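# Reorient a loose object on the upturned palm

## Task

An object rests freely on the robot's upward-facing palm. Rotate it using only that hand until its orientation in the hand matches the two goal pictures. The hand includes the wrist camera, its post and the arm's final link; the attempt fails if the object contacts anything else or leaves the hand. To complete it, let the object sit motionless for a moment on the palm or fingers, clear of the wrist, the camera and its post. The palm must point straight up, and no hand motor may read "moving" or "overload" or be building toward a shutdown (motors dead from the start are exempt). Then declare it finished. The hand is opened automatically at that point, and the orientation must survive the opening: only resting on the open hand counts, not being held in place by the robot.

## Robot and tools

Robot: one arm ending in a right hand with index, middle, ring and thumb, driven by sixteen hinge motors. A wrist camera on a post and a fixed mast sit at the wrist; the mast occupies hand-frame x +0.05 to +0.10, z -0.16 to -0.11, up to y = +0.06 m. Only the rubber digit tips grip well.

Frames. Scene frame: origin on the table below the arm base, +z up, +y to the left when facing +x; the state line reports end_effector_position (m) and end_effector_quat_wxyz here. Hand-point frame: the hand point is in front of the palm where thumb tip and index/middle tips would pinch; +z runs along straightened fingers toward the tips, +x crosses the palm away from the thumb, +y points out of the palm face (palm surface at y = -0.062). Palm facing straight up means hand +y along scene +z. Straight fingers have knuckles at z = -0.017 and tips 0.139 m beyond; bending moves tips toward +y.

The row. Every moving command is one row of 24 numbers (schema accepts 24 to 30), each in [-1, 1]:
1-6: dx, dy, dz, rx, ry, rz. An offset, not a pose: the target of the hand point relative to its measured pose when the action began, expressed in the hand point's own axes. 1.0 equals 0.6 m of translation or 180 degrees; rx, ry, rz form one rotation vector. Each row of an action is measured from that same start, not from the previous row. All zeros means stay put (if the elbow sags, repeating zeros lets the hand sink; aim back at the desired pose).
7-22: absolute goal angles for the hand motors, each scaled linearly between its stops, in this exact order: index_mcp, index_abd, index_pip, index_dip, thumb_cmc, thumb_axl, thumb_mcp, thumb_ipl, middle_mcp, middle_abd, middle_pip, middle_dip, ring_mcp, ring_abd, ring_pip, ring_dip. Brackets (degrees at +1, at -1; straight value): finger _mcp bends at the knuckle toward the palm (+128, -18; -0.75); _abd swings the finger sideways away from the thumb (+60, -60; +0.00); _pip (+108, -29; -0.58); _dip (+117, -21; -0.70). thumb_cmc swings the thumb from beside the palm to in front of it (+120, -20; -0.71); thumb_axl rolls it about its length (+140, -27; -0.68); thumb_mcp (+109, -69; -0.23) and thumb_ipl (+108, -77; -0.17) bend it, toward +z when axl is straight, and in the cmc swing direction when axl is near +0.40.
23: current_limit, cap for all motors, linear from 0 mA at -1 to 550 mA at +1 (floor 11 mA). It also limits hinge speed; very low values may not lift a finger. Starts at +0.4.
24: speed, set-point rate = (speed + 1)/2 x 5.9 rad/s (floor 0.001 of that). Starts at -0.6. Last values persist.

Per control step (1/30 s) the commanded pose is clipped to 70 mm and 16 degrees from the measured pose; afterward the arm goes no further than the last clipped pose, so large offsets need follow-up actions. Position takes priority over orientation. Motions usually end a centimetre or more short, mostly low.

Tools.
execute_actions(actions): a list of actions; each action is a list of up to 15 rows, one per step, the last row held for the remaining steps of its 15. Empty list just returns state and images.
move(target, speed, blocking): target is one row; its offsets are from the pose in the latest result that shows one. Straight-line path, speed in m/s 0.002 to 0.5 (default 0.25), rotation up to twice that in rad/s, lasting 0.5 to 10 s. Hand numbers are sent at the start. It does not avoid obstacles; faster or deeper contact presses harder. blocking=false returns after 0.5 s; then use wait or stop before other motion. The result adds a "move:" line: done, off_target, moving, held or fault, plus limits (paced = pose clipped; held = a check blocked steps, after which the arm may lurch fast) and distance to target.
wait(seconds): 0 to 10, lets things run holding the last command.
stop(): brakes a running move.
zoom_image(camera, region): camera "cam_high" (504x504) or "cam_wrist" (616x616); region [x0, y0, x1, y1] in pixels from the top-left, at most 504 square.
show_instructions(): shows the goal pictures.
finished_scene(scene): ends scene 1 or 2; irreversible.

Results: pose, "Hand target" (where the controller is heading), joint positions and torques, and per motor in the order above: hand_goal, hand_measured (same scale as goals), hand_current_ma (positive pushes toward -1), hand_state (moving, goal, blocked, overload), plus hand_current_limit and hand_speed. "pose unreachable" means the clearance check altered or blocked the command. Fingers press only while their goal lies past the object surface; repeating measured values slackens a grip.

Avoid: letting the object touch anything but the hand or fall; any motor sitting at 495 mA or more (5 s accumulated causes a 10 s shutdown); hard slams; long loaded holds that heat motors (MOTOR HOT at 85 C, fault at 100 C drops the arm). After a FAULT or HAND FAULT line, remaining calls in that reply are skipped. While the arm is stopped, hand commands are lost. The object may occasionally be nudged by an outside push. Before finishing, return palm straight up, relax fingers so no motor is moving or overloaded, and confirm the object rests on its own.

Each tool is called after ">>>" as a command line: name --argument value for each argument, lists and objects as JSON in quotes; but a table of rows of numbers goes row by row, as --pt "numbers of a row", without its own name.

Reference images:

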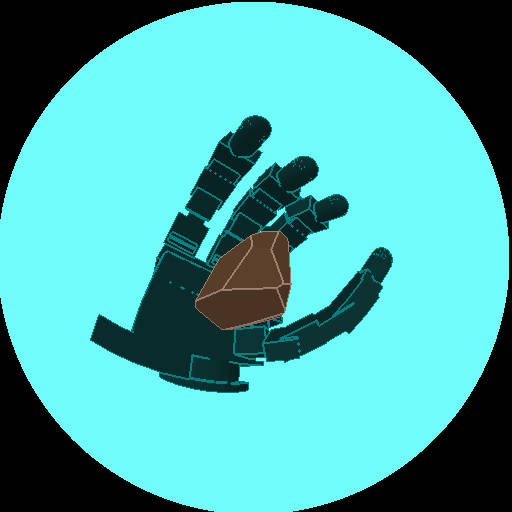

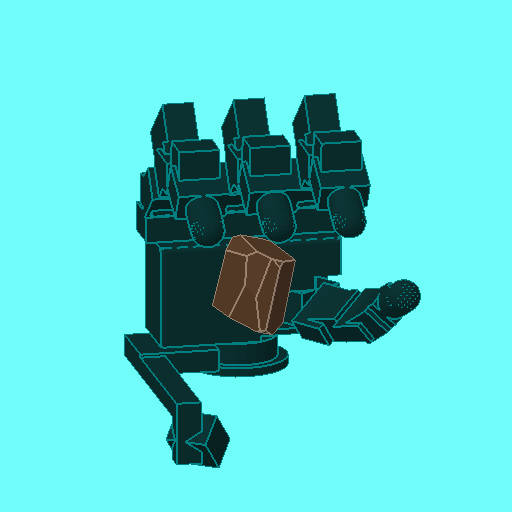

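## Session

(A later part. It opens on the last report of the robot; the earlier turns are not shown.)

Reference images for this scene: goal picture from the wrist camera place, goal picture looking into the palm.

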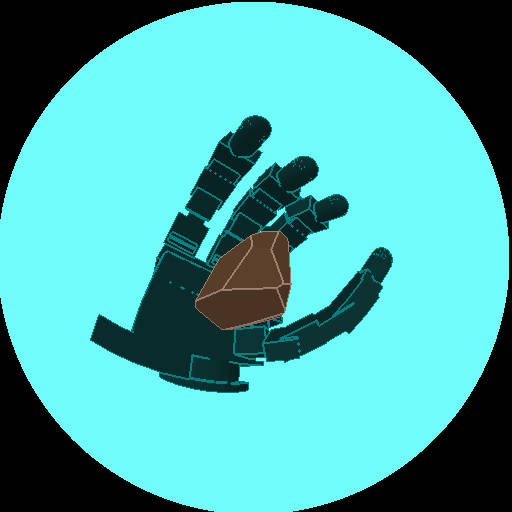

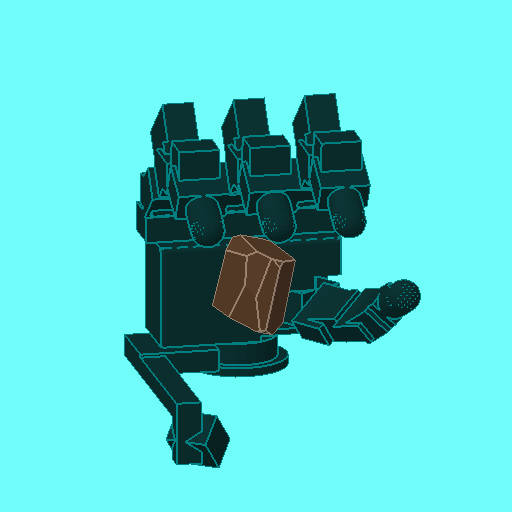

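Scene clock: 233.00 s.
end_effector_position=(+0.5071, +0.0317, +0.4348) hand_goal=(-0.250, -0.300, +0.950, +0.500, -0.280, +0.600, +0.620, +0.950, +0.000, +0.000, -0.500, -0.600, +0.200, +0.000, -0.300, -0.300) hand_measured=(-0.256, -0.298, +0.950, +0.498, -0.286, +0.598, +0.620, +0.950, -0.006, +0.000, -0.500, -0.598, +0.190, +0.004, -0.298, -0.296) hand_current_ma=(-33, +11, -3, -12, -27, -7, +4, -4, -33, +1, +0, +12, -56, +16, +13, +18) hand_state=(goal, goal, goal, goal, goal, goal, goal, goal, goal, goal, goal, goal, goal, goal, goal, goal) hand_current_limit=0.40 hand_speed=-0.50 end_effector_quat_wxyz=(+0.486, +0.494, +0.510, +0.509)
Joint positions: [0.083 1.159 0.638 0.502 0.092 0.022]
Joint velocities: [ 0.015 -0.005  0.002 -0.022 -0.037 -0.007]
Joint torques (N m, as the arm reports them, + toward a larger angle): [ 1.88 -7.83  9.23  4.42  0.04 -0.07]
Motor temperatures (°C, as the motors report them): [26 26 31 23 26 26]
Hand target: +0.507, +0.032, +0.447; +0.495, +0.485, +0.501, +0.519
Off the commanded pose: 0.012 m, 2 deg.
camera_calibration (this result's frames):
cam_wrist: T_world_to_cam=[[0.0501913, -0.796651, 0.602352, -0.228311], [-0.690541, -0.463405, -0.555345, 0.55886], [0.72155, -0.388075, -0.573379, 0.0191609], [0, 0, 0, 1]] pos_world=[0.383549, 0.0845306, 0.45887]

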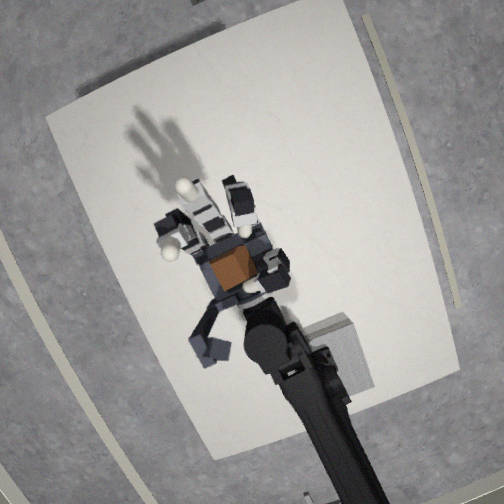

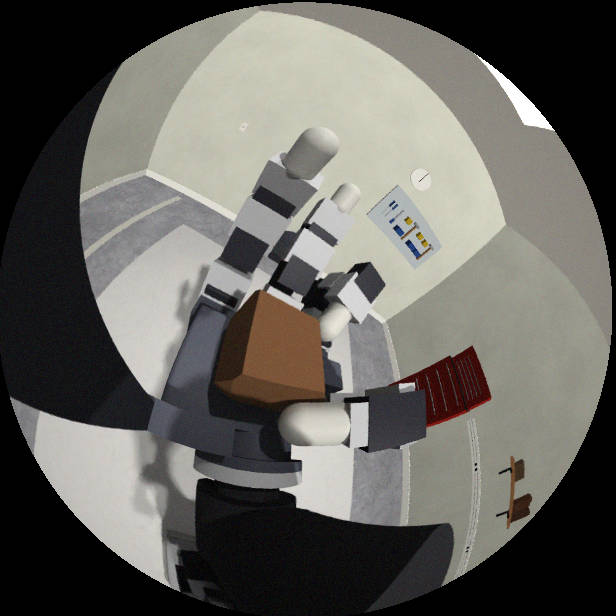

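>>> execute_actions --actions '[[[0,0.02,0,-0.012,0,0, -0.1,-0.1,0.2,0.0, -0.28,0.6,0.62,0.95, -0.3,0.1,0.95,0.5, 0.2,0.0,-0.3,-0.3, 0.4,-0.4]],[[0,0.02,0,-0.012,0,0, -0.1,-0.1,0.0,-0.2, -0.28,0.6,0.62,0.95, -0.3,0.1,0.95,0.5, 0.2,0.0,-0.3,-0.3, 0.4,-0.4]],[[0,0.02,0,-0.012,0,0, -0.1,-0.1,0.0,-0.2, -0.28,0.5,0.62,0.95, 0.0,0.1,0.9,0.4, 0.2,0.0,-0.3,-0.3, 0.4,-0.7]],[[0,0.02,0,-0.012,0,0, -0.1,-0.1,0.0,-0.2, -0.28,0.5,0.62,0.95, 0.0,0.1,0.9,0.4, 0.2,0.0,-0.3,-0.3, 0.4,-0.7]]]'

>>> zoom_image --camera "cam_high" --region '[150, 170, 330, 350]'

Scene clock: 240.10 s.
end_effector_position=(+0.5071, +0.0317, +0.4348) hand_goal=(-0.100, -0.100, +0.000, -0.200, -0.280, +0.500, +0.620, +0.950, +0.000, +0.100, +0.900, +0.400, +0.200, +0.000, -0.300, -0.300) hand_measured=(-0.114, -0.104, +0.002, -0.196, -0.284, +0.536, +0.620, +0.950, -0.236, +0.098, +0.762, +0.408, +0.190, +0.004, -0.298, -0.296) hand_current_ma=(-75, -15, +12, +18, -25, +220, +4, -5, -385, -8, -385, +38, -56, +16, +13, +18) hand_state=(goal, goal, goal, goal, goal, blocked, goal, goal, blocked, goal, blocked, goal, goal, goal, goal, goal) hand_current_limit=0.40 hand_speed=-0.70 end_effector_quat_wxyz=(+0.486, +0.494, +0.510, +0.509)
Joint positions: [0.083 1.159 0.638 0.502 0.092 0.022]
Joint velocities: [ 0.005 -0.005 -0.002  0.012 -0.037 -0.007]
Joint torques (N m, as the arm reports them, + toward a larger angle): [ 1.9  -7.54  9.37  4.42  0.03 -0.06]
Motor temperatures (°C, as the motors report them): [26 26 31 23 26 26]
Hand target: +0.507, +0.032, +0.447; +0.495, +0.485, +0.501, +0.519
Off the commanded pose: 0.012 m, 2 deg.
camera_calibration (this result's frames):
cam_wrist: T_world_to_cam=[[0.0501913, -0.796651, 0.602352, -0.228311], [-0.690541, -0.463405, -0.555345, 0.55886], [0.72155, -0.388075, -0.573379, 0.0191609], [0, 0, 0, 1]] pos_world=[0.383549, 0.0845306, 0.45887]

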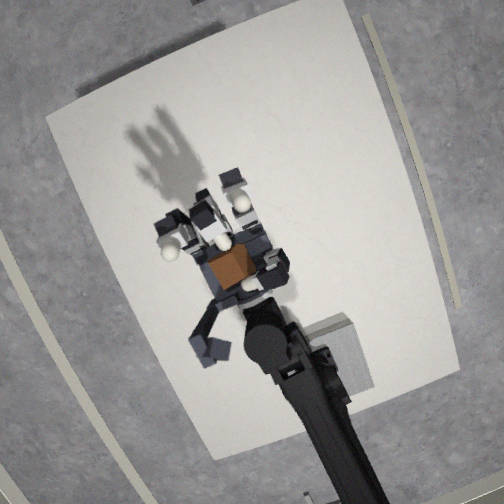

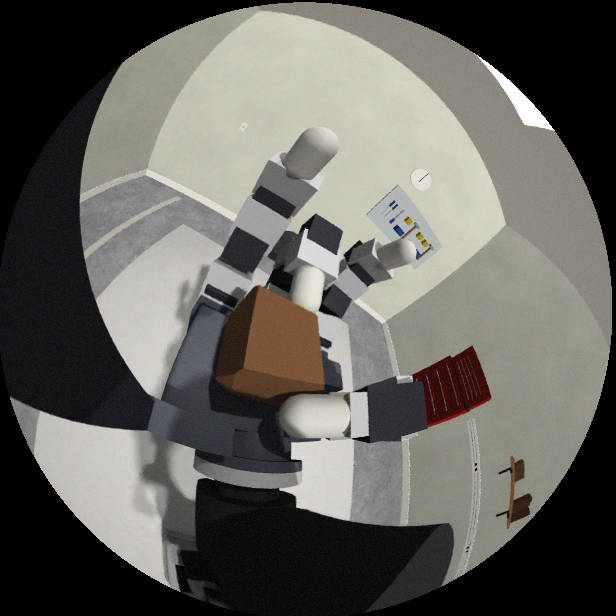

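Region (150, 170, 330, 350) of cam_high's 504x504 image, scaled by 2.800, with more detail than that image has.

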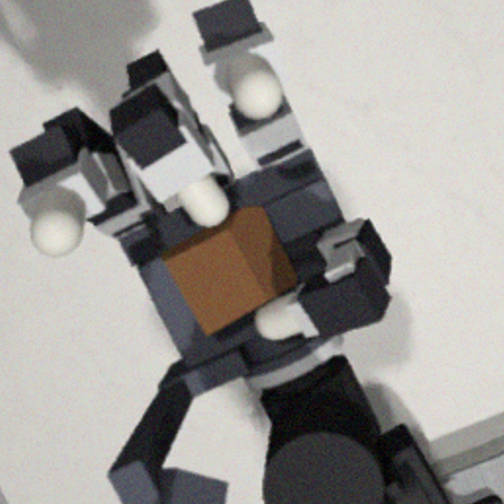

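>>> execute_actions --actions '[[[0,0.02,0,-0.012,0,0, -0.1,-0.2,0.0,-0.2, -0.28,0.56,0.62,0.95, -0.5,0.3,0.8,0.75, 0.1,0.2,-0.3,-0.3, 0.4,-0.5]],[[0,0.02,0,-0.012,0,0, -0.1,-0.2,0.0,-0.2, -0.28,0.56,0.62,0.95, -0.4,0.35,0.97,0.65, 0.1,0.2,-0.3,-0.3, 0.4,-0.5]],[[0,0.02,0,-0.012,0,0, -0.1,-0.2,0.0,-0.2, -0.28,0.56,0.62,0.95, -0.12,0.35,0.97,0.55, 0.1,0.2,-0.3,-0.3, 0.4,-0.7]]]'

>>> zoom_image --camera "cam_high" --region '[150, 170, 330, 350]'

Scene clock: 246.60 s.
end_effector_position=(+0.5071, +0.0317, +0.4348) hand_goal=(-0.100, -0.200, +0.000, -0.200, -0.280, +0.560, +0.620, +0.950, -0.120, +0.350, +0.970, +0.550, +0.100, +0.200, -0.300, -0.300) hand_measured=(-0.114, -0.198, +0.002, -0.196, -0.284, +0.560, +0.620, +0.950, -0.136, +0.348, +0.970, +0.554, +0.096, +0.198, -0.298, -0.296) hand_current_ma=(-75, +11, +12, +18, -25, +1, +3, -5, -59, -13, -2, +18, -22, -10, +9, +17) hand_state=(goal, goal, goal, goal, goal, goal, goal, goal, moving, goal, goal, goal, goal, goal, goal, goal) hand_current_limit=0.40 hand_speed=-0.70 end_effector_quat_wxyz=(+0.486, +0.494, +0.510, +0.509)
Joint positions: [0.083 1.159 0.638 0.502 0.092 0.022]
Joint velocities: [-0.005  0.005 -0.012 -0.007 -0.037 -0.022]
Joint torques (N m, as the arm reports them, + toward a larger angle): [ 1.75 -7.78  9.3   4.35  0.03 -0.07]
Motor temperatures (°C, as the motors report them): [26 26 31 23 26 26]
Hand target: +0.507, +0.032, +0.447; +0.495, +0.485, +0.501, +0.519
Off the commanded pose: 0.012 m, 2 deg.
camera_calibration (this result's frames):
cam_wrist: T_world_to_cam=[[0.0501913, -0.796651, 0.602352, -0.228311], [-0.690541, -0.463405, -0.555345, 0.55886], [0.72155, -0.388075, -0.573379, 0.0191609], [0, 0, 0, 1]] pos_world=[0.383549, 0.0845306, 0.45887]

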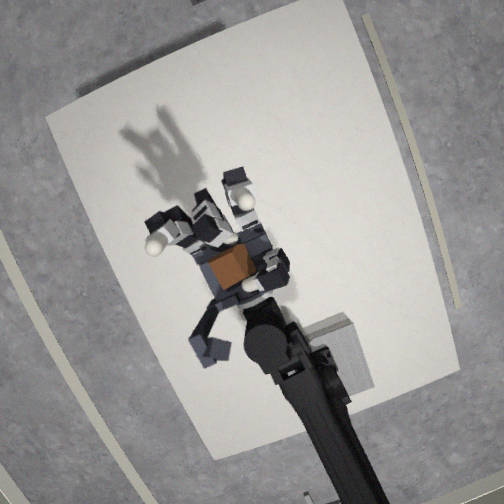

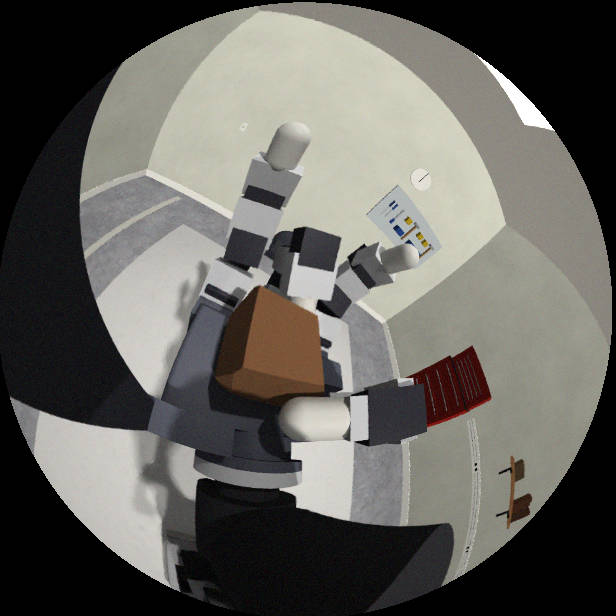

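Region (150, 170, 330, 350) of cam_high's 504x504 image, scaled by 2.800, with more detail than that image has.

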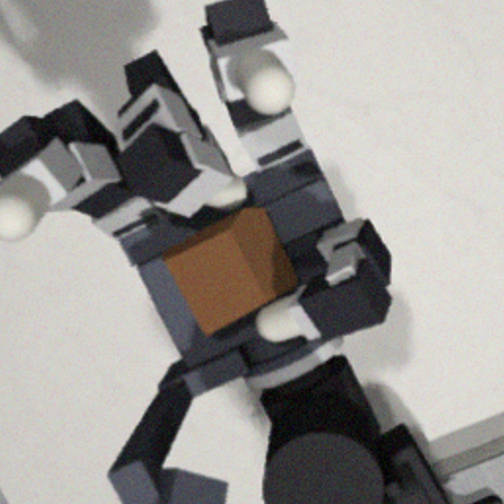

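>>> execute_actions --actions '[[[0,0.02,0,-0.012,0,0, -0.1,-0.2,0.0,-0.2, -0.28,0.45,0.62,0.95, -0.08,0.35,0.97,0.33, 0.1,0.2,-0.3,-0.3, 0.4,-0.8]],[[0,0.02,0,-0.012,0,0, -0.1,-0.2,0.0,-0.2, -0.28,0.45,0.62,0.95, -0.08,0.35,0.97,0.33, 0.1,0.2,-0.3,-0.3, 0.4,-0.8]]]'

>>> zoom_image --camera "cam_high" --region '[150, 170, 330, 350]'

Scene clock: 250.30 s.
end_effector_position=(+0.5071, +0.0317, +0.4348) hand_goal=(-0.100, -0.200, +0.000, -0.200, -0.280, +0.450, +0.620, +0.950, -0.080, +0.350, +0.970, +0.330, +0.100, +0.200, -0.300, -0.300) hand_measured=(-0.114, -0.198, +0.002, -0.196, -0.284, +0.526, +0.614, +0.938, -0.100, +0.360, +0.998, +0.466, +0.096, +0.198, -0.298, -0.296) hand_current_ma=(-75, +11, +12, +18, -23, +385, -44, -86, -110, +46, +147, +385, -22, -10, +9, +17) hand_state=(goal, goal, goal, goal, goal, blocked, goal, goal, blocked, goal, blocked, blocked, goal, goal, goal, goal) hand_current_limit=0.40 hand_speed=-0.80 end_effector_quat_wxyz=(+0.486, +0.494, +0.510, +0.509)
Joint positions: [0.083 1.159 0.638 0.502 0.092 0.022]
Joint velocities: [-0.015 -0.005  0.007 -0.007 -0.066  0.037]
Joint torques (N m, as the arm reports them, + toward a larger angle): [ 1.79 -7.81  9.3   4.42  0.05 -0.06]
Motor temperatures (°C, as the motors report them): [26 26 31 23 26 26]
Hand target: +0.507, +0.032, +0.447; +0.495, +0.485, +0.501, +0.519
Off the commanded pose: 0.012 m, 2 deg.
camera_calibration (this result's frames):
cam_wrist: T_world_to_cam=[[0.0501913, -0.796651, 0.602352, -0.228311], [-0.690541, -0.463405, -0.555345, 0.55886], [0.72155, -0.388075, -0.573379, 0.0191609], [0, 0, 0, 1]] pos_world=[0.383549, 0.0845306, 0.45887]

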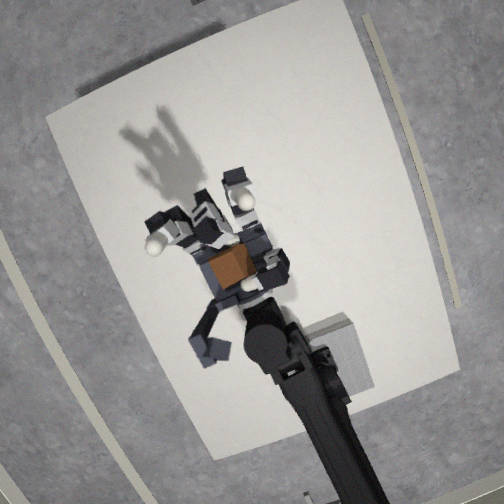

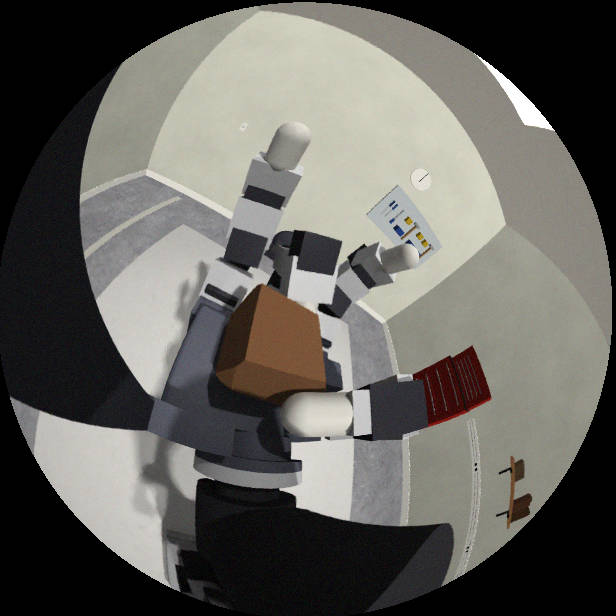

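Region (150, 170, 330, 350) of cam_high's 504x504 image, scaled by 2.800, with more detail than that image has.

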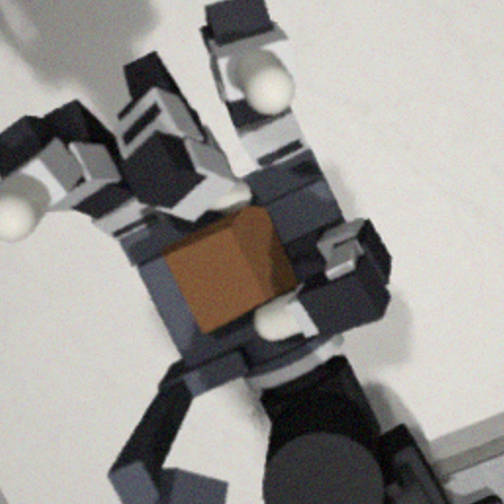

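>>> execute_actions --actions '[[[0,0.02,0,-0.012,0,0, -0.1,-0.2,0.0,-0.2, -0.28,0.45,0.55,0.95, -0.15,0.35,0.93,0.34, 0.1,0.2,-0.3,-0.3, 0.4,-0.88]],[[0,0.02,0,-0.012,0,0, -0.1,-0.2,0.0,-0.2, -0.28,0.45,0.47,0.95, -0.19,0.35,0.87,0.32, 0.1,0.2,-0.3,-0.3, 0.4,-0.88]],[[0,0.02,0,-0.012,0,0, -0.1,-0.2,0.0,-0.2, -0.28,0.45,0.47,0.95, -0.19,0.35,0.87,0.32, 0.1,0.2,-0.3,-0.3, 0.4,-0.88]]]'

>>> zoom_image --camera "cam_high" --region '[150, 170, 330, 350]'

Scene clock: 258.40 s.
end_effector_position=(+0.5071, +0.0317, +0.4348) hand_goal=(-0.100, -0.200, +0.000, -0.200, -0.280, +0.450, +0.470, +0.950, -0.190, +0.350, +0.870, +0.320, +0.100, +0.200, -0.300, -0.300) hand_measured=(-0.114, -0.198, +0.002, -0.196, -0.284, +0.526, +0.468, +0.938, -0.214, +0.360, +0.902, +0.366, +0.096, +0.198, -0.298, -0.296) hand_current_ma=(-75, +11, +12, +18, -19, +385, -10, -86, -132, +46, +169, +242, -22, -10, +9, +17) hand_state=(goal, goal, goal, goal, goal, blocked, goal, goal, blocked, goal, blocked, blocked, goal, goal, goal, goal) hand_current_limit=0.40 hand_speed=-0.88 end_effector_quat_wxyz=(+0.486, +0.494, +0.510, +0.509)
Joint positions: [0.083 1.159 0.638 0.502 0.092 0.022]
Joint velocities: [-0.015 -0.005  0.002  0.007  0.066  0.125]
Joint torques (N m, as the arm reports them, + toward a larger angle): [ 1.8  -7.64  9.35  4.45  0.03 -0.06]
Motor temperatures (°C, as the motors report them): [26 26 31 23 26 26]
Hand target: +0.507, +0.032, +0.447; +0.495, +0.485, +0.501, +0.519
Off the commanded pose: 0.012 m, 2 deg.
camera_calibration (this result's frames):
cam_wrist: T_world_to_cam=[[0.0501913, -0.796651, 0.602352, -0.228311], [-0.690541, -0.463405, -0.555345, 0.55886], [0.72155, -0.388075, -0.573379, 0.0191609], [0, 0, 0, 1]] pos_world=[0.383549, 0.0845306, 0.45887]

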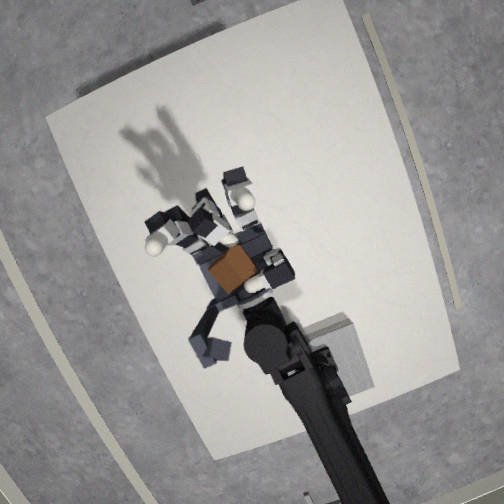

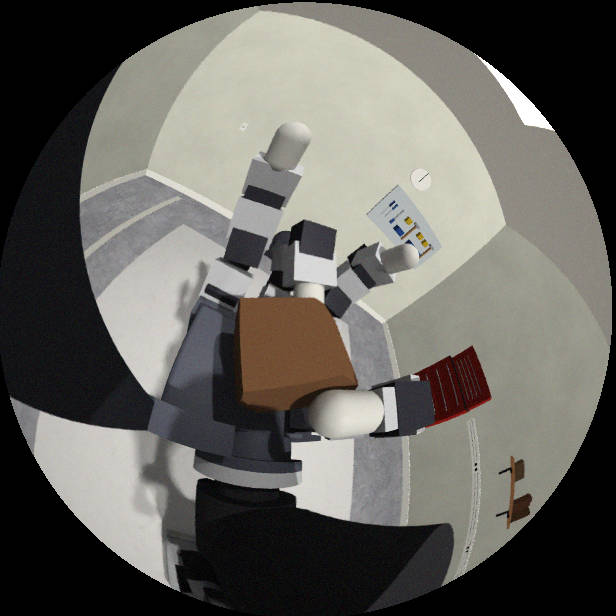

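Region (150, 170, 330, 350) of cam_high's 504x504 image, scaled by 2.800, with more detail than that image has.

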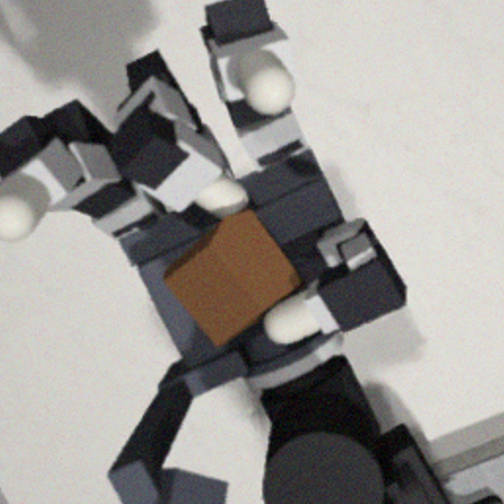

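>>> execute_actions --actions '[[[0,0.02,0,-0.012,0,0, -0.1,-0.2,0.0,-0.2, -0.2,0.45,0.38,0.9, -0.18,0.42,0.8,0.32, 0.1,0.2,-0.3,-0.3, 0.4,-0.88]],[[0,0.02,0,-0.012,0,0, -0.1,-0.2,0.0,-0.2, -0.12,0.45,0.29,0.85, -0.16,0.5,0.73,0.33, 0.1,0.2,-0.3,-0.3, 0.4,-0.88]],[[0,0.02,0,-0.012,0,0, -0.1,-0.2,0.0,-0.2, -0.12,0.45,0.29,0.85, -0.16,0.5,0.73,0.33, 0.1,0.2,-0.3,-0.3, 0.4,-0.88]]]'

>>> zoom_image --camera "cam_high" --region '[150, 170, 330, 350]'

Scene clock: 263.57 s.
end_effector_position=(+0.5071, +0.0317, +0.4348) hand_goal=(-0.100, -0.200, +0.000, -0.200, -0.120, +0.450, +0.290, +0.850, -0.160, +0.500, +0.730, +0.330, +0.100, +0.200, -0.300, -0.300) hand_measured=(-0.114, -0.198, +0.002, -0.196, -0.124, +0.486, +0.296, +0.852, -0.200, +0.500, +0.744, +0.350, +0.096, +0.198, -0.298, -0.296) hand_current_ma=(-75, +11, +12, +18, -17, +223, +37, +12, -215, +3, +70, +107, -22, -10, +9, +17) hand_state=(goal, goal, goal, goal, goal, blocked, goal, goal, blocked, goal, goal, blocked, goal, goal, goal, goal) hand_current_limit=0.40 hand_speed=-0.88 end_effector_quat_wxyz=(+0.486, +0.494, +0.510, +0.509)
Joint positions: [0.083 1.159 0.638 0.502 0.092 0.022]
Joint velocities: [-0.005 -0.015  0.012 -0.012 -0.022  0.051]
Joint torques (N m, as the arm reports them, + toward a larger angle): [ 1.98 -7.77  9.38  4.4   0.04 -0.08]
Motor temperatures (°C, as the motors report them): [26 26 31 23 26 26]
Hand target: +0.507, +0.032, +0.447; +0.495, +0.485, +0.501, +0.519
Off the commanded pose: 0.012 m, 2 deg.
camera_calibration (this result's frames):
cam_wrist: T_world_to_cam=[[0.0501913, -0.796651, 0.602352, -0.228311], [-0.690541, -0.463405, -0.555345, 0.55886], [0.72155, -0.388075, -0.573379, 0.0191609], [0, 0, 0, 1]] pos_world=[0.383549, 0.0845306, 0.45887]

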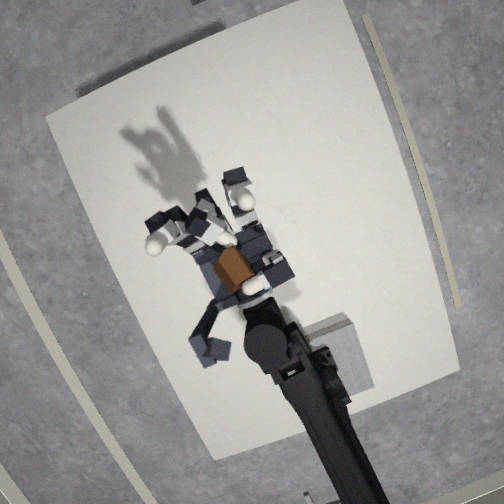

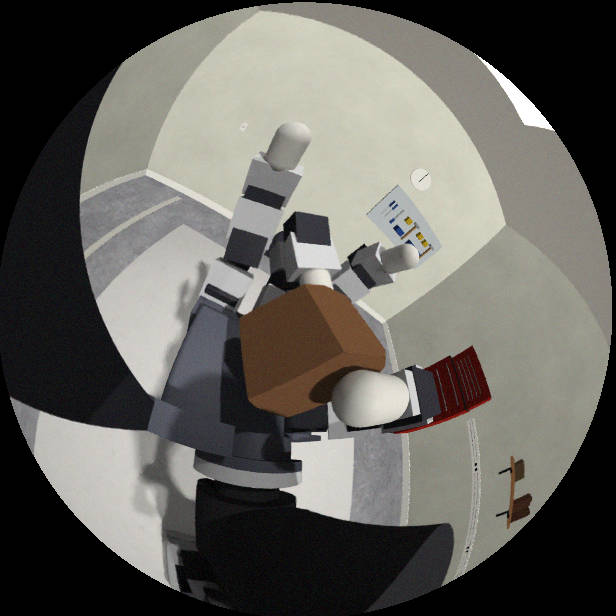

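Region (150, 170, 330, 350) of cam_high's 504x504 image, scaled by 2.800, with more detail than that image has.

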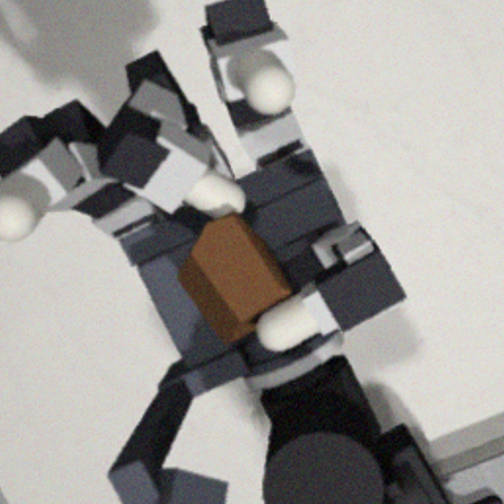

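>>> execute_actions --actions '[[[0,0.02,0,-0.012,0,0, -0.1,-0.2,0.0,-0.2, -0.05,0.43,0.23,0.81, -0.14,0.5,0.69,0.33, 0.1,0.2,-0.3,-0.3, 0.4,-0.88]],[[0,0.02,0,-0.012,0,0, -0.1,-0.2,0.0,-0.2, 0.02,0.42,0.17,0.77, -0.12,0.5,0.64,0.33, 0.1,0.2,-0.3,-0.3, 0.4,-0.88]],[[0,0.02,0,-0.012,0,0, -0.1,-0.2,0.0,-0.2, 0.02,0.42,0.17,0.77, -0.12,0.5,0.64,0.33, 0.1,0.2,-0.3,-0.3, 0.4,-0.88]]]'

>>> zoom_image --camera "cam_high" --region '[150, 170, 330, 350]'

Scene clock: 270.47 s.
end_effector_position=(+0.5071, +0.0317, +0.4348) hand_goal=(-0.100, -0.200, +0.000, -0.200, +0.020, +0.420, +0.170, +0.770, -0.120, +0.500, +0.640, +0.330, +0.100, +0.200, -0.300, -0.300) hand_measured=(-0.114, -0.198, +0.002, -0.196, -0.004, +0.464, +0.168, +0.770, -0.170, +0.502, +0.650, +0.350, +0.096, +0.198, -0.298, -0.296) hand_current_ma=(-75, +11, +12, +18, -127, +271, -15, +3, -266, +6, +49, +107, -22, -10, +9, +17) hand_state=(goal, goal, goal, goal, blocked, blocked, goal, goal, blocked, goal, goal, blocked, goal, goal, goal, goal) hand_current_limit=0.40 hand_speed=-0.88 end_effector_quat_wxyz=(+0.486, +0.494, +0.510, +0.509)
Joint positions: [0.083 1.159 0.638 0.502 0.092 0.022]
Joint velocities: [-0.005 -0.005 -0.002  0.007  0.022  0.007]
Joint torques (N m, as the arm reports them, + toward a larger angle): [ 1.88 -7.69  9.38  4.42  0.04 -0.05]
Motor temperatures (°C, as the motors report them): [26 26 32 23 26 26]
Hand target: +0.507, +0.032, +0.447; +0.495, +0.485, +0.501, +0.519
Off the commanded pose: 0.012 m, 2 deg.
camera_calibration (this result's frames):
cam_wrist: T_world_to_cam=[[0.0501913, -0.796651, 0.602352, -0.228311], [-0.690541, -0.463405, -0.555345, 0.55886], [0.72155, -0.388075, -0.573379, 0.0191609], [0, 0, 0, 1]] pos_world=[0.383549, 0.0845306, 0.45887]

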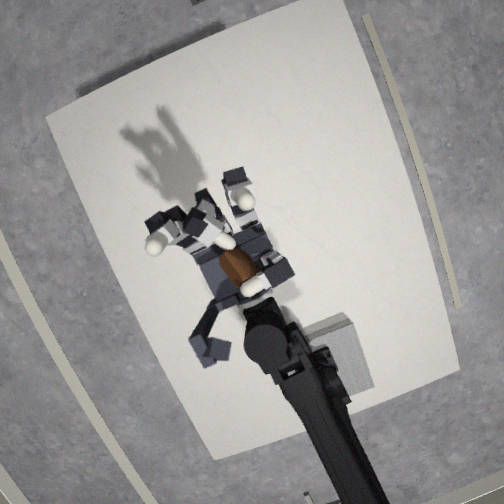

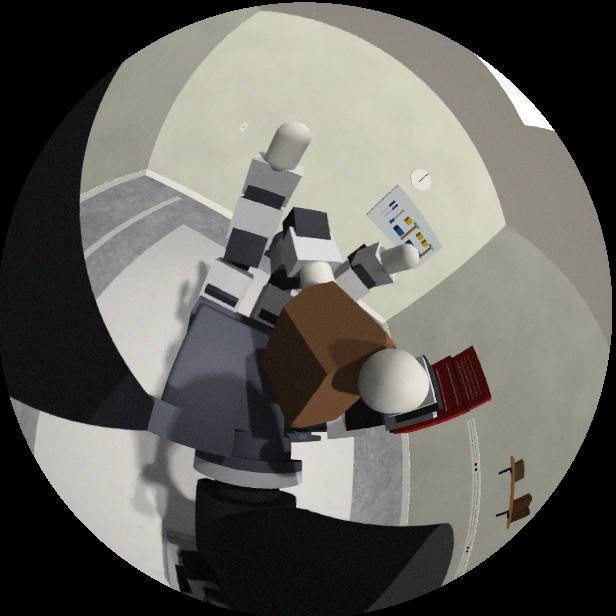

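Region (150, 170, 330, 350) of cam_high's 504x504 image, scaled by 2.800, with more detail than that image has.

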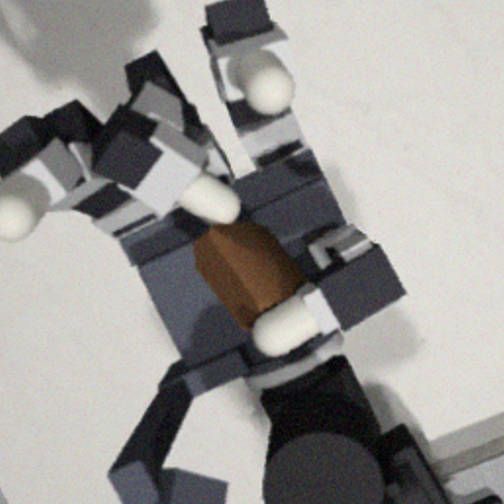

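>>> execute_actions --actions '[[[0,0.02,0,-0.012,0,0, -0.1,-0.2,0.0,-0.2, 0.15,0.42,0.13,0.73, -0.12,0.55,0.65,0.33, 0.1,0.2,-0.3,-0.3, 0.4,-0.88]],[[0,0.02,0,-0.012,0,0, -0.1,-0.2,0.0,-0.2, 0.27,0.42,0.10,0.70, -0.12,0.6,0.66,0.33, 0.1,0.2,-0.3,-0.3, 0.4,-0.88]],[[0,0.02,0,-0.012,0,0, -0.1,-0.2,0.0,-0.2, 0.27,0.42,0.10,0.70, -0.12,0.6,0.66,0.33, 0.1,0.2,-0.3,-0.3, 0.4,-0.88]]]'

>>> zoom_image --camera "cam_high" --region '[150, 170, 330, 350]'

Scene clock: 277.30 s.
end_effector_position=(+0.5071, +0.0317, +0.4348) hand_goal=(-0.100, -0.200, +0.000, -0.200, +0.270, +0.420, +0.100, +0.700, -0.120, +0.600, +0.660, +0.330, +0.100, +0.200, -0.300, -0.300) hand_measured=(-0.114, -0.198, +0.002, -0.196, +0.216, +0.462, +0.082, +0.688, -0.166, +0.600, +0.664, +0.350, +0.096, +0.198, -0.298, -0.296) hand_current_ma=(-75, +11, +12, +18, -280, +255, -111, -85, -242, -1, +25, +107, -22, -10, +9, +17) hand_state=(goal, goal, goal, goal, blocked, blocked, goal, goal, blocked, goal, goal, blocked, goal, goal, goal, goal) hand_current_limit=0.40 hand_speed=-0.88 end_effector_quat_wxyz=(+0.486, +0.494, +0.510, +0.509)
Joint positions: [0.083 1.159 0.638 0.502 0.092 0.022]
Joint velocities: [-0.005 -0.005  0.002  0.012 -0.022 -0.095]
Joint torques (N m, as the arm reports them, + toward a larger angle): [ 1.91 -7.68  9.31  4.45  0.03 -0.03]
Motor temperatures (°C, as the motors report them): [26 26 32 23 26 26]
Hand target: +0.507, +0.032, +0.447; +0.495, +0.485, +0.501, +0.519
Off the commanded pose: 0.012 m, 2 deg.
camera_calibration (this result's frames):
cam_wrist: T_world_to_cam=[[0.0501913, -0.796651, 0.602352, -0.228311], [-0.690541, -0.463405, -0.555345, 0.55886], [0.72155, -0.388075, -0.573379, 0.0191609], [0, 0, 0, 1]] pos_world=[0.383549, 0.0845306, 0.45887]

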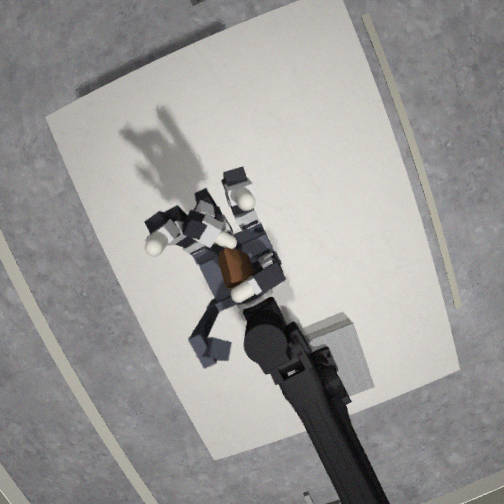

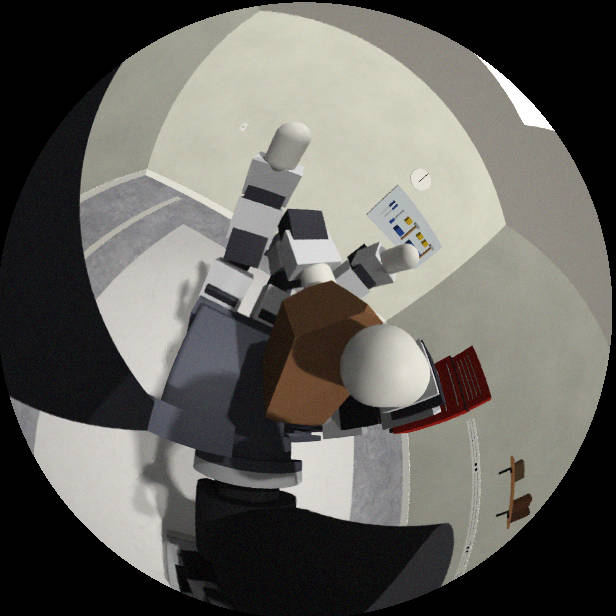

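Region (150, 170, 330, 350) of cam_high's 504x504 image, scaled by 2.800, with more detail than that image has.

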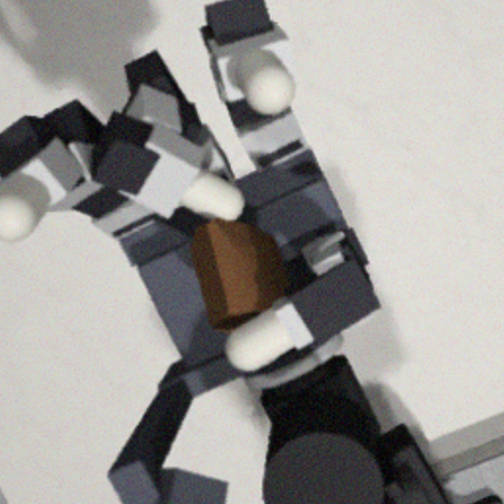

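>>> zoom_image --camera "cam_wrist" --region '[220, 240, 450, 470]'

>>> zoom_image --camera "cam_high" --region '[195, 225, 285, 315]'

Region (220, 240, 450, 470) of cam_wrist's 616x616 image, scaled by 2.191, with more detail than that image has.

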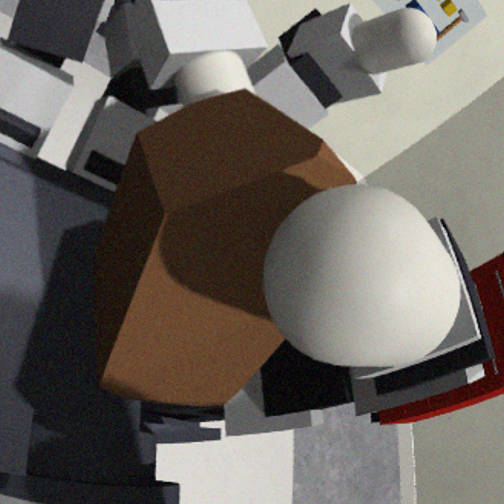

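Region (195, 225, 285, 315) of cam_high's 504x504 image, scaled by 5.600, with more detail than that image has.

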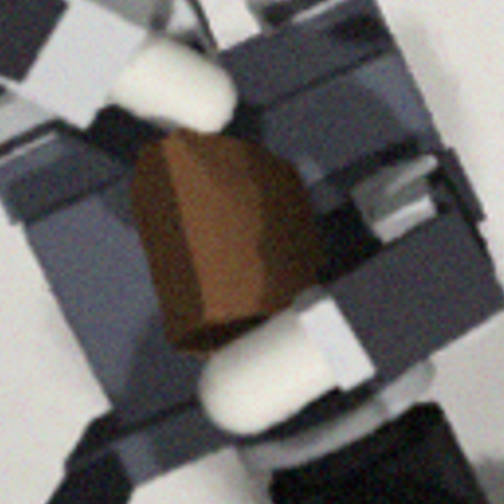

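>>> execute_actions --actions '[[[0,0.02,0,-0.012,0,0, -0.1,0.0,0.85,0.45, 0.22,0.42,0.05,0.68, -0.12,0.6,0.63,0.33, 0.1,0.2,-0.3,-0.3, 0.4,-0.6]],[[0,0.02,0,-0.012,0,0, 0.1,0.0,0.85,0.45, 0.22,0.42,0.05,0.68, -0.12,0.6,0.63,0.33, 0.1,0.2,-0.3,-0.3, 0.4,-0.6]],[[0,0.02,0,-0.012,0,0, 0.12,-0.6,0.85,0.45, 0.22,0.42,0.05,0.68, -0.12,0.6,0.63,0.33, 0.1,0.2,-0.3,-0.3, 0.4,-0.7]],[[0,0.02,0,-0.012,0,0, 0.12,-0.6,0.85,0.45, 0.22,0.42,0.05,0.68, -0.12,0.6,0.63,0.33, 0.1,0.2,-0.3,-0.3, 0.4,-0.7]]]'

>>> zoom_image --camera "cam_high" --region '[150, 170, 330, 350]'

>>> zoom_image --camera "cam_wrist" --region '[220, 240, 450, 470]'

Scene clock: 292.43 s.
end_effector_position=(+0.5071, +0.0317, +0.4348) hand_goal=(+0.120, -0.600, +0.850, +0.450, +0.220, +0.420, +0.050, +0.680, -0.120, +0.600, +0.630, +0.330, +0.100, +0.200, -0.300, -0.300) hand_measured=(+0.112, -0.598, +0.850, +0.448, +0.214, +0.456, +0.050, +0.678, -0.164, +0.600, +0.646, +0.350, +0.096, +0.198, -0.298, -0.296) hand_current_ma=(-48, +11, -1, -12, -31, +227, +4, -13, -234, -1, +81, +107, -22, -10, +9, +17) hand_state=(goal, goal, goal, goal, goal, blocked, goal, goal, blocked, goal, goal, blocked, goal, goal, goal, goal) hand_current_limit=0.40 hand_speed=-0.70 end_effector_quat_wxyz=(+0.486, +0.494, +0.510, +0.509)
Joint positions: [0.083 1.159 0.638 0.502 0.092 0.022]
Joint velocities: [ 0.005  0.005 -0.007 -0.007 -0.037 -0.007]
Joint torques (N m, as the arm reports them, + toward a larger angle): [ 1.7  -7.64  9.29  4.43  0.03 -0.05]
Motor temperatures (°C, as the motors report them): [26 26 32 23 26 26]
Hand target: +0.507, +0.032, +0.447; +0.495, +0.485, +0.501, +0.519
Off the commanded pose: 0.012 m, 2 deg.
camera_calibration (this result's frames):
cam_wrist: T_world_to_cam=[[0.0501913, -0.796651, 0.602352, -0.228311], [-0.690541, -0.463405, -0.555345, 0.55886], [0.72155, -0.388075, -0.573379, 0.0191609], [0, 0, 0, 1]] pos_world=[0.383549, 0.0845306, 0.45887]

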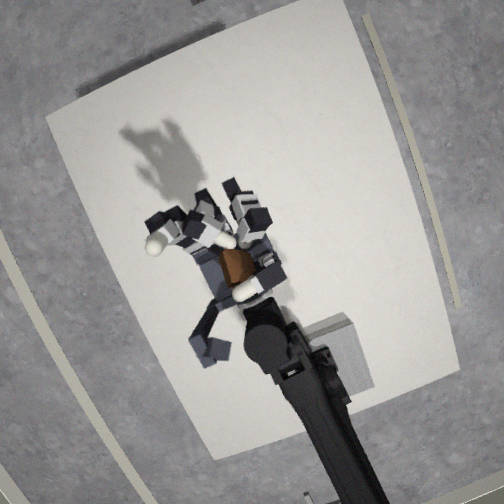

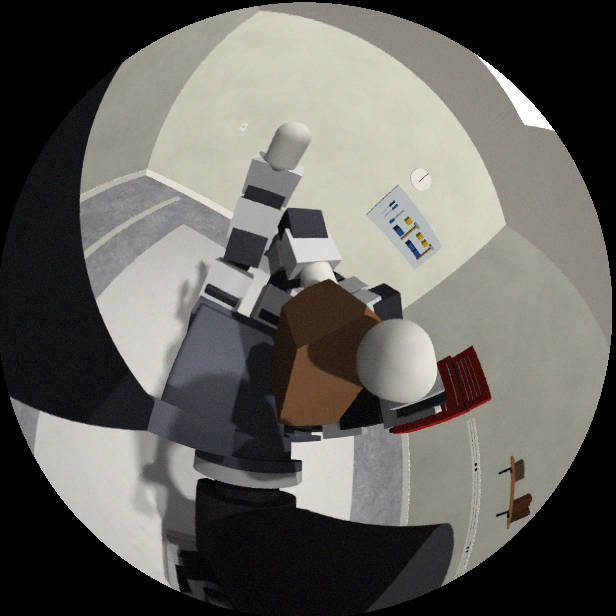

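Region (150, 170, 330, 350) of cam_high's 504x504 image, scaled by 2.800, with more detail than that image has.

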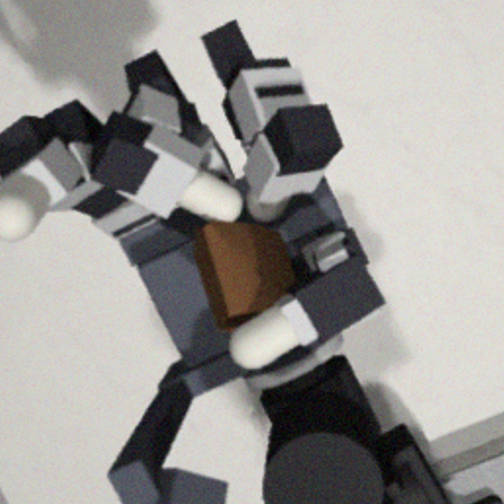

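Region (220, 240, 450, 470) of cam_wrist's 616x616 image, scaled by 2.191, with more detail than that image has.

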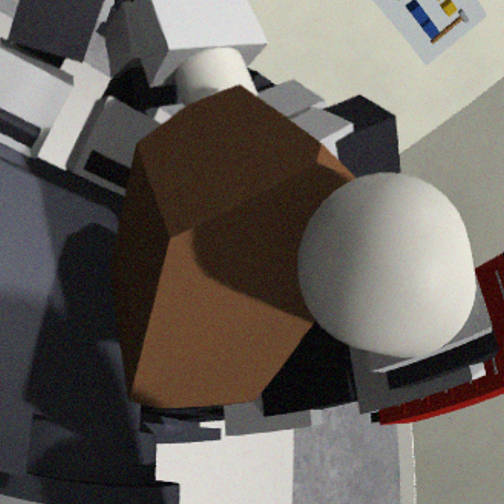

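>>> execute_actions --actions '[[[0,0.02,0,-0.012,0,-0.06, 0.0,-0.1,0.6,0.3, 0.24,0.41,-0.02,0.66, -0.1,0.6,0.58,0.33, 0.25,0.0,0.2,0.0, 0.4,-0.8]],[[0,0.02,0,-0.012,0,-0.06, 0.0,-0.1,0.6,0.3, 0.24,0.41,-0.02,0.66, -0.1,0.6,0.58,0.33, 0.25,0.0,0.2,0.0, 0.4,-0.8]],[[0,0.02,0,-0.012,0,-0.05, 0.0,-0.1,0.6,0.3, 0.24,0.41,-0.02,0.66, -0.1,0.6,0.58,0.33, 0.25,0.0,0.2,0.0, 0.4,-0.8]]]'

>>> zoom_image --camera "cam_high" --region '[150, 170, 330, 350]'

>>> zoom_image --camera "cam_wrist" --region '[220, 240, 450, 470]'

Scene clock: 305.17 s.
end_effector_position=(+0.5069, +0.0444, +0.4365) hand_goal=(+0.000, -0.100, +0.600, +0.300, +0.240, +0.410, -0.020, +0.660, -0.100, +0.600, +0.580, +0.330, +0.250, +0.000, +0.200, +0.000) hand_measured=(-0.002, -0.102, +0.606, +0.304, +0.230, +0.452, -0.024, +0.658, -0.128, +0.584, +0.602, +0.350, +0.252, +0.030, +0.200, -0.002) hand_current_ma=(-10, -10, +35, +20, -49, +255, -20, -14, -148, -84, +121, +107, +7, +128, -3, -12) hand_state=(goal, goal, goal, goal, goal, blocked, goal, goal, blocked, goal, blocked, blocked, goal, blocked, goal, goal) hand_current_limit=0.40 hand_speed=-0.80 end_effector_quat_wxyz=(+0.586, +0.343, +0.621, +0.390)
Joint positions: [-0.027  1.159  0.638  0.503 -0.062 -0.465]
Joint velocities: [-0.015 -0.005  0.002  0.007 -0.051 -0.051]
Joint torques (N m, as the arm reports them, + toward a larger angle): [ 1.1  -7.94  9.62  3.91 -0.09  0.04]
Motor temperatures (°C, as the motors report them): [26 26 32 23 26 26]
Hand target: +0.508, +0.041, +0.449; +0.601, +0.334, +0.613, +0.390
Off the commanded pose: 0.013 m, 2 deg.
camera_calibration (this result's frames):
cam_wrist: T_world_to_cam=[[0.0562482, -0.422435, 0.904646, -0.370897], [-0.649764, -0.703434, -0.288076, 0.438881], [0.758052, -0.571603, -0.31405, -0.0983347], [0, 0, 0, 1]] pos_world=[0.380574, 0.0958358, 0.43108]

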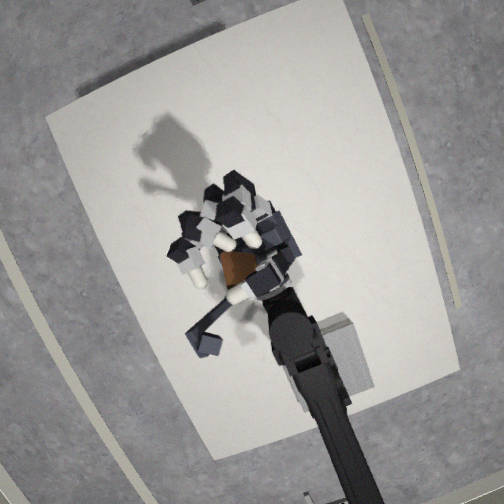

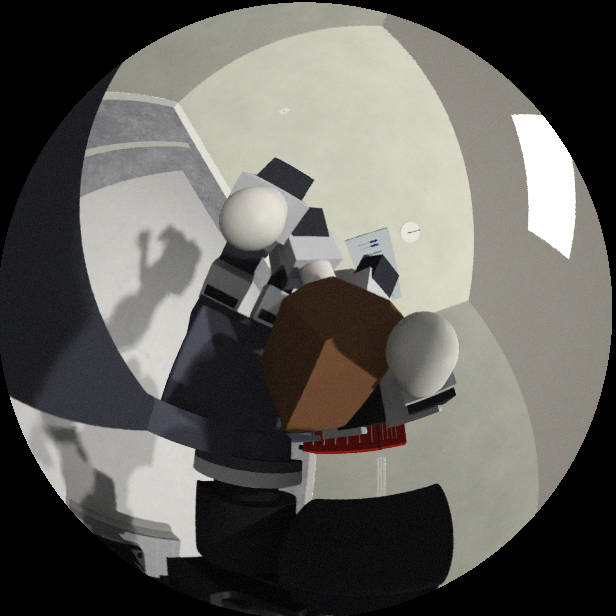

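Region (150, 170, 330, 350) of cam_high's 504x504 image, scaled by 2.800, with more detail than that image has.

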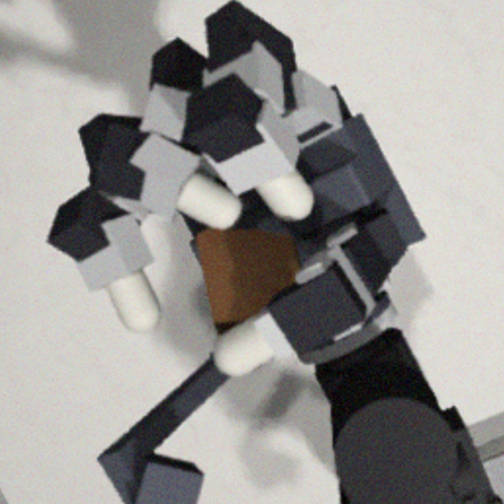

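Region (220, 240, 450, 470) of cam_wrist's 616x616 image, scaled by 2.191, with more detail than that image has.

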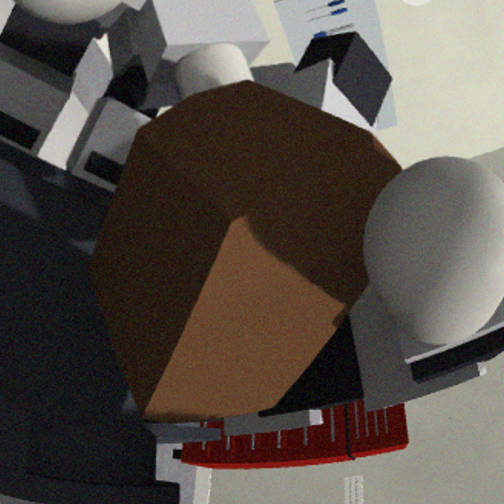

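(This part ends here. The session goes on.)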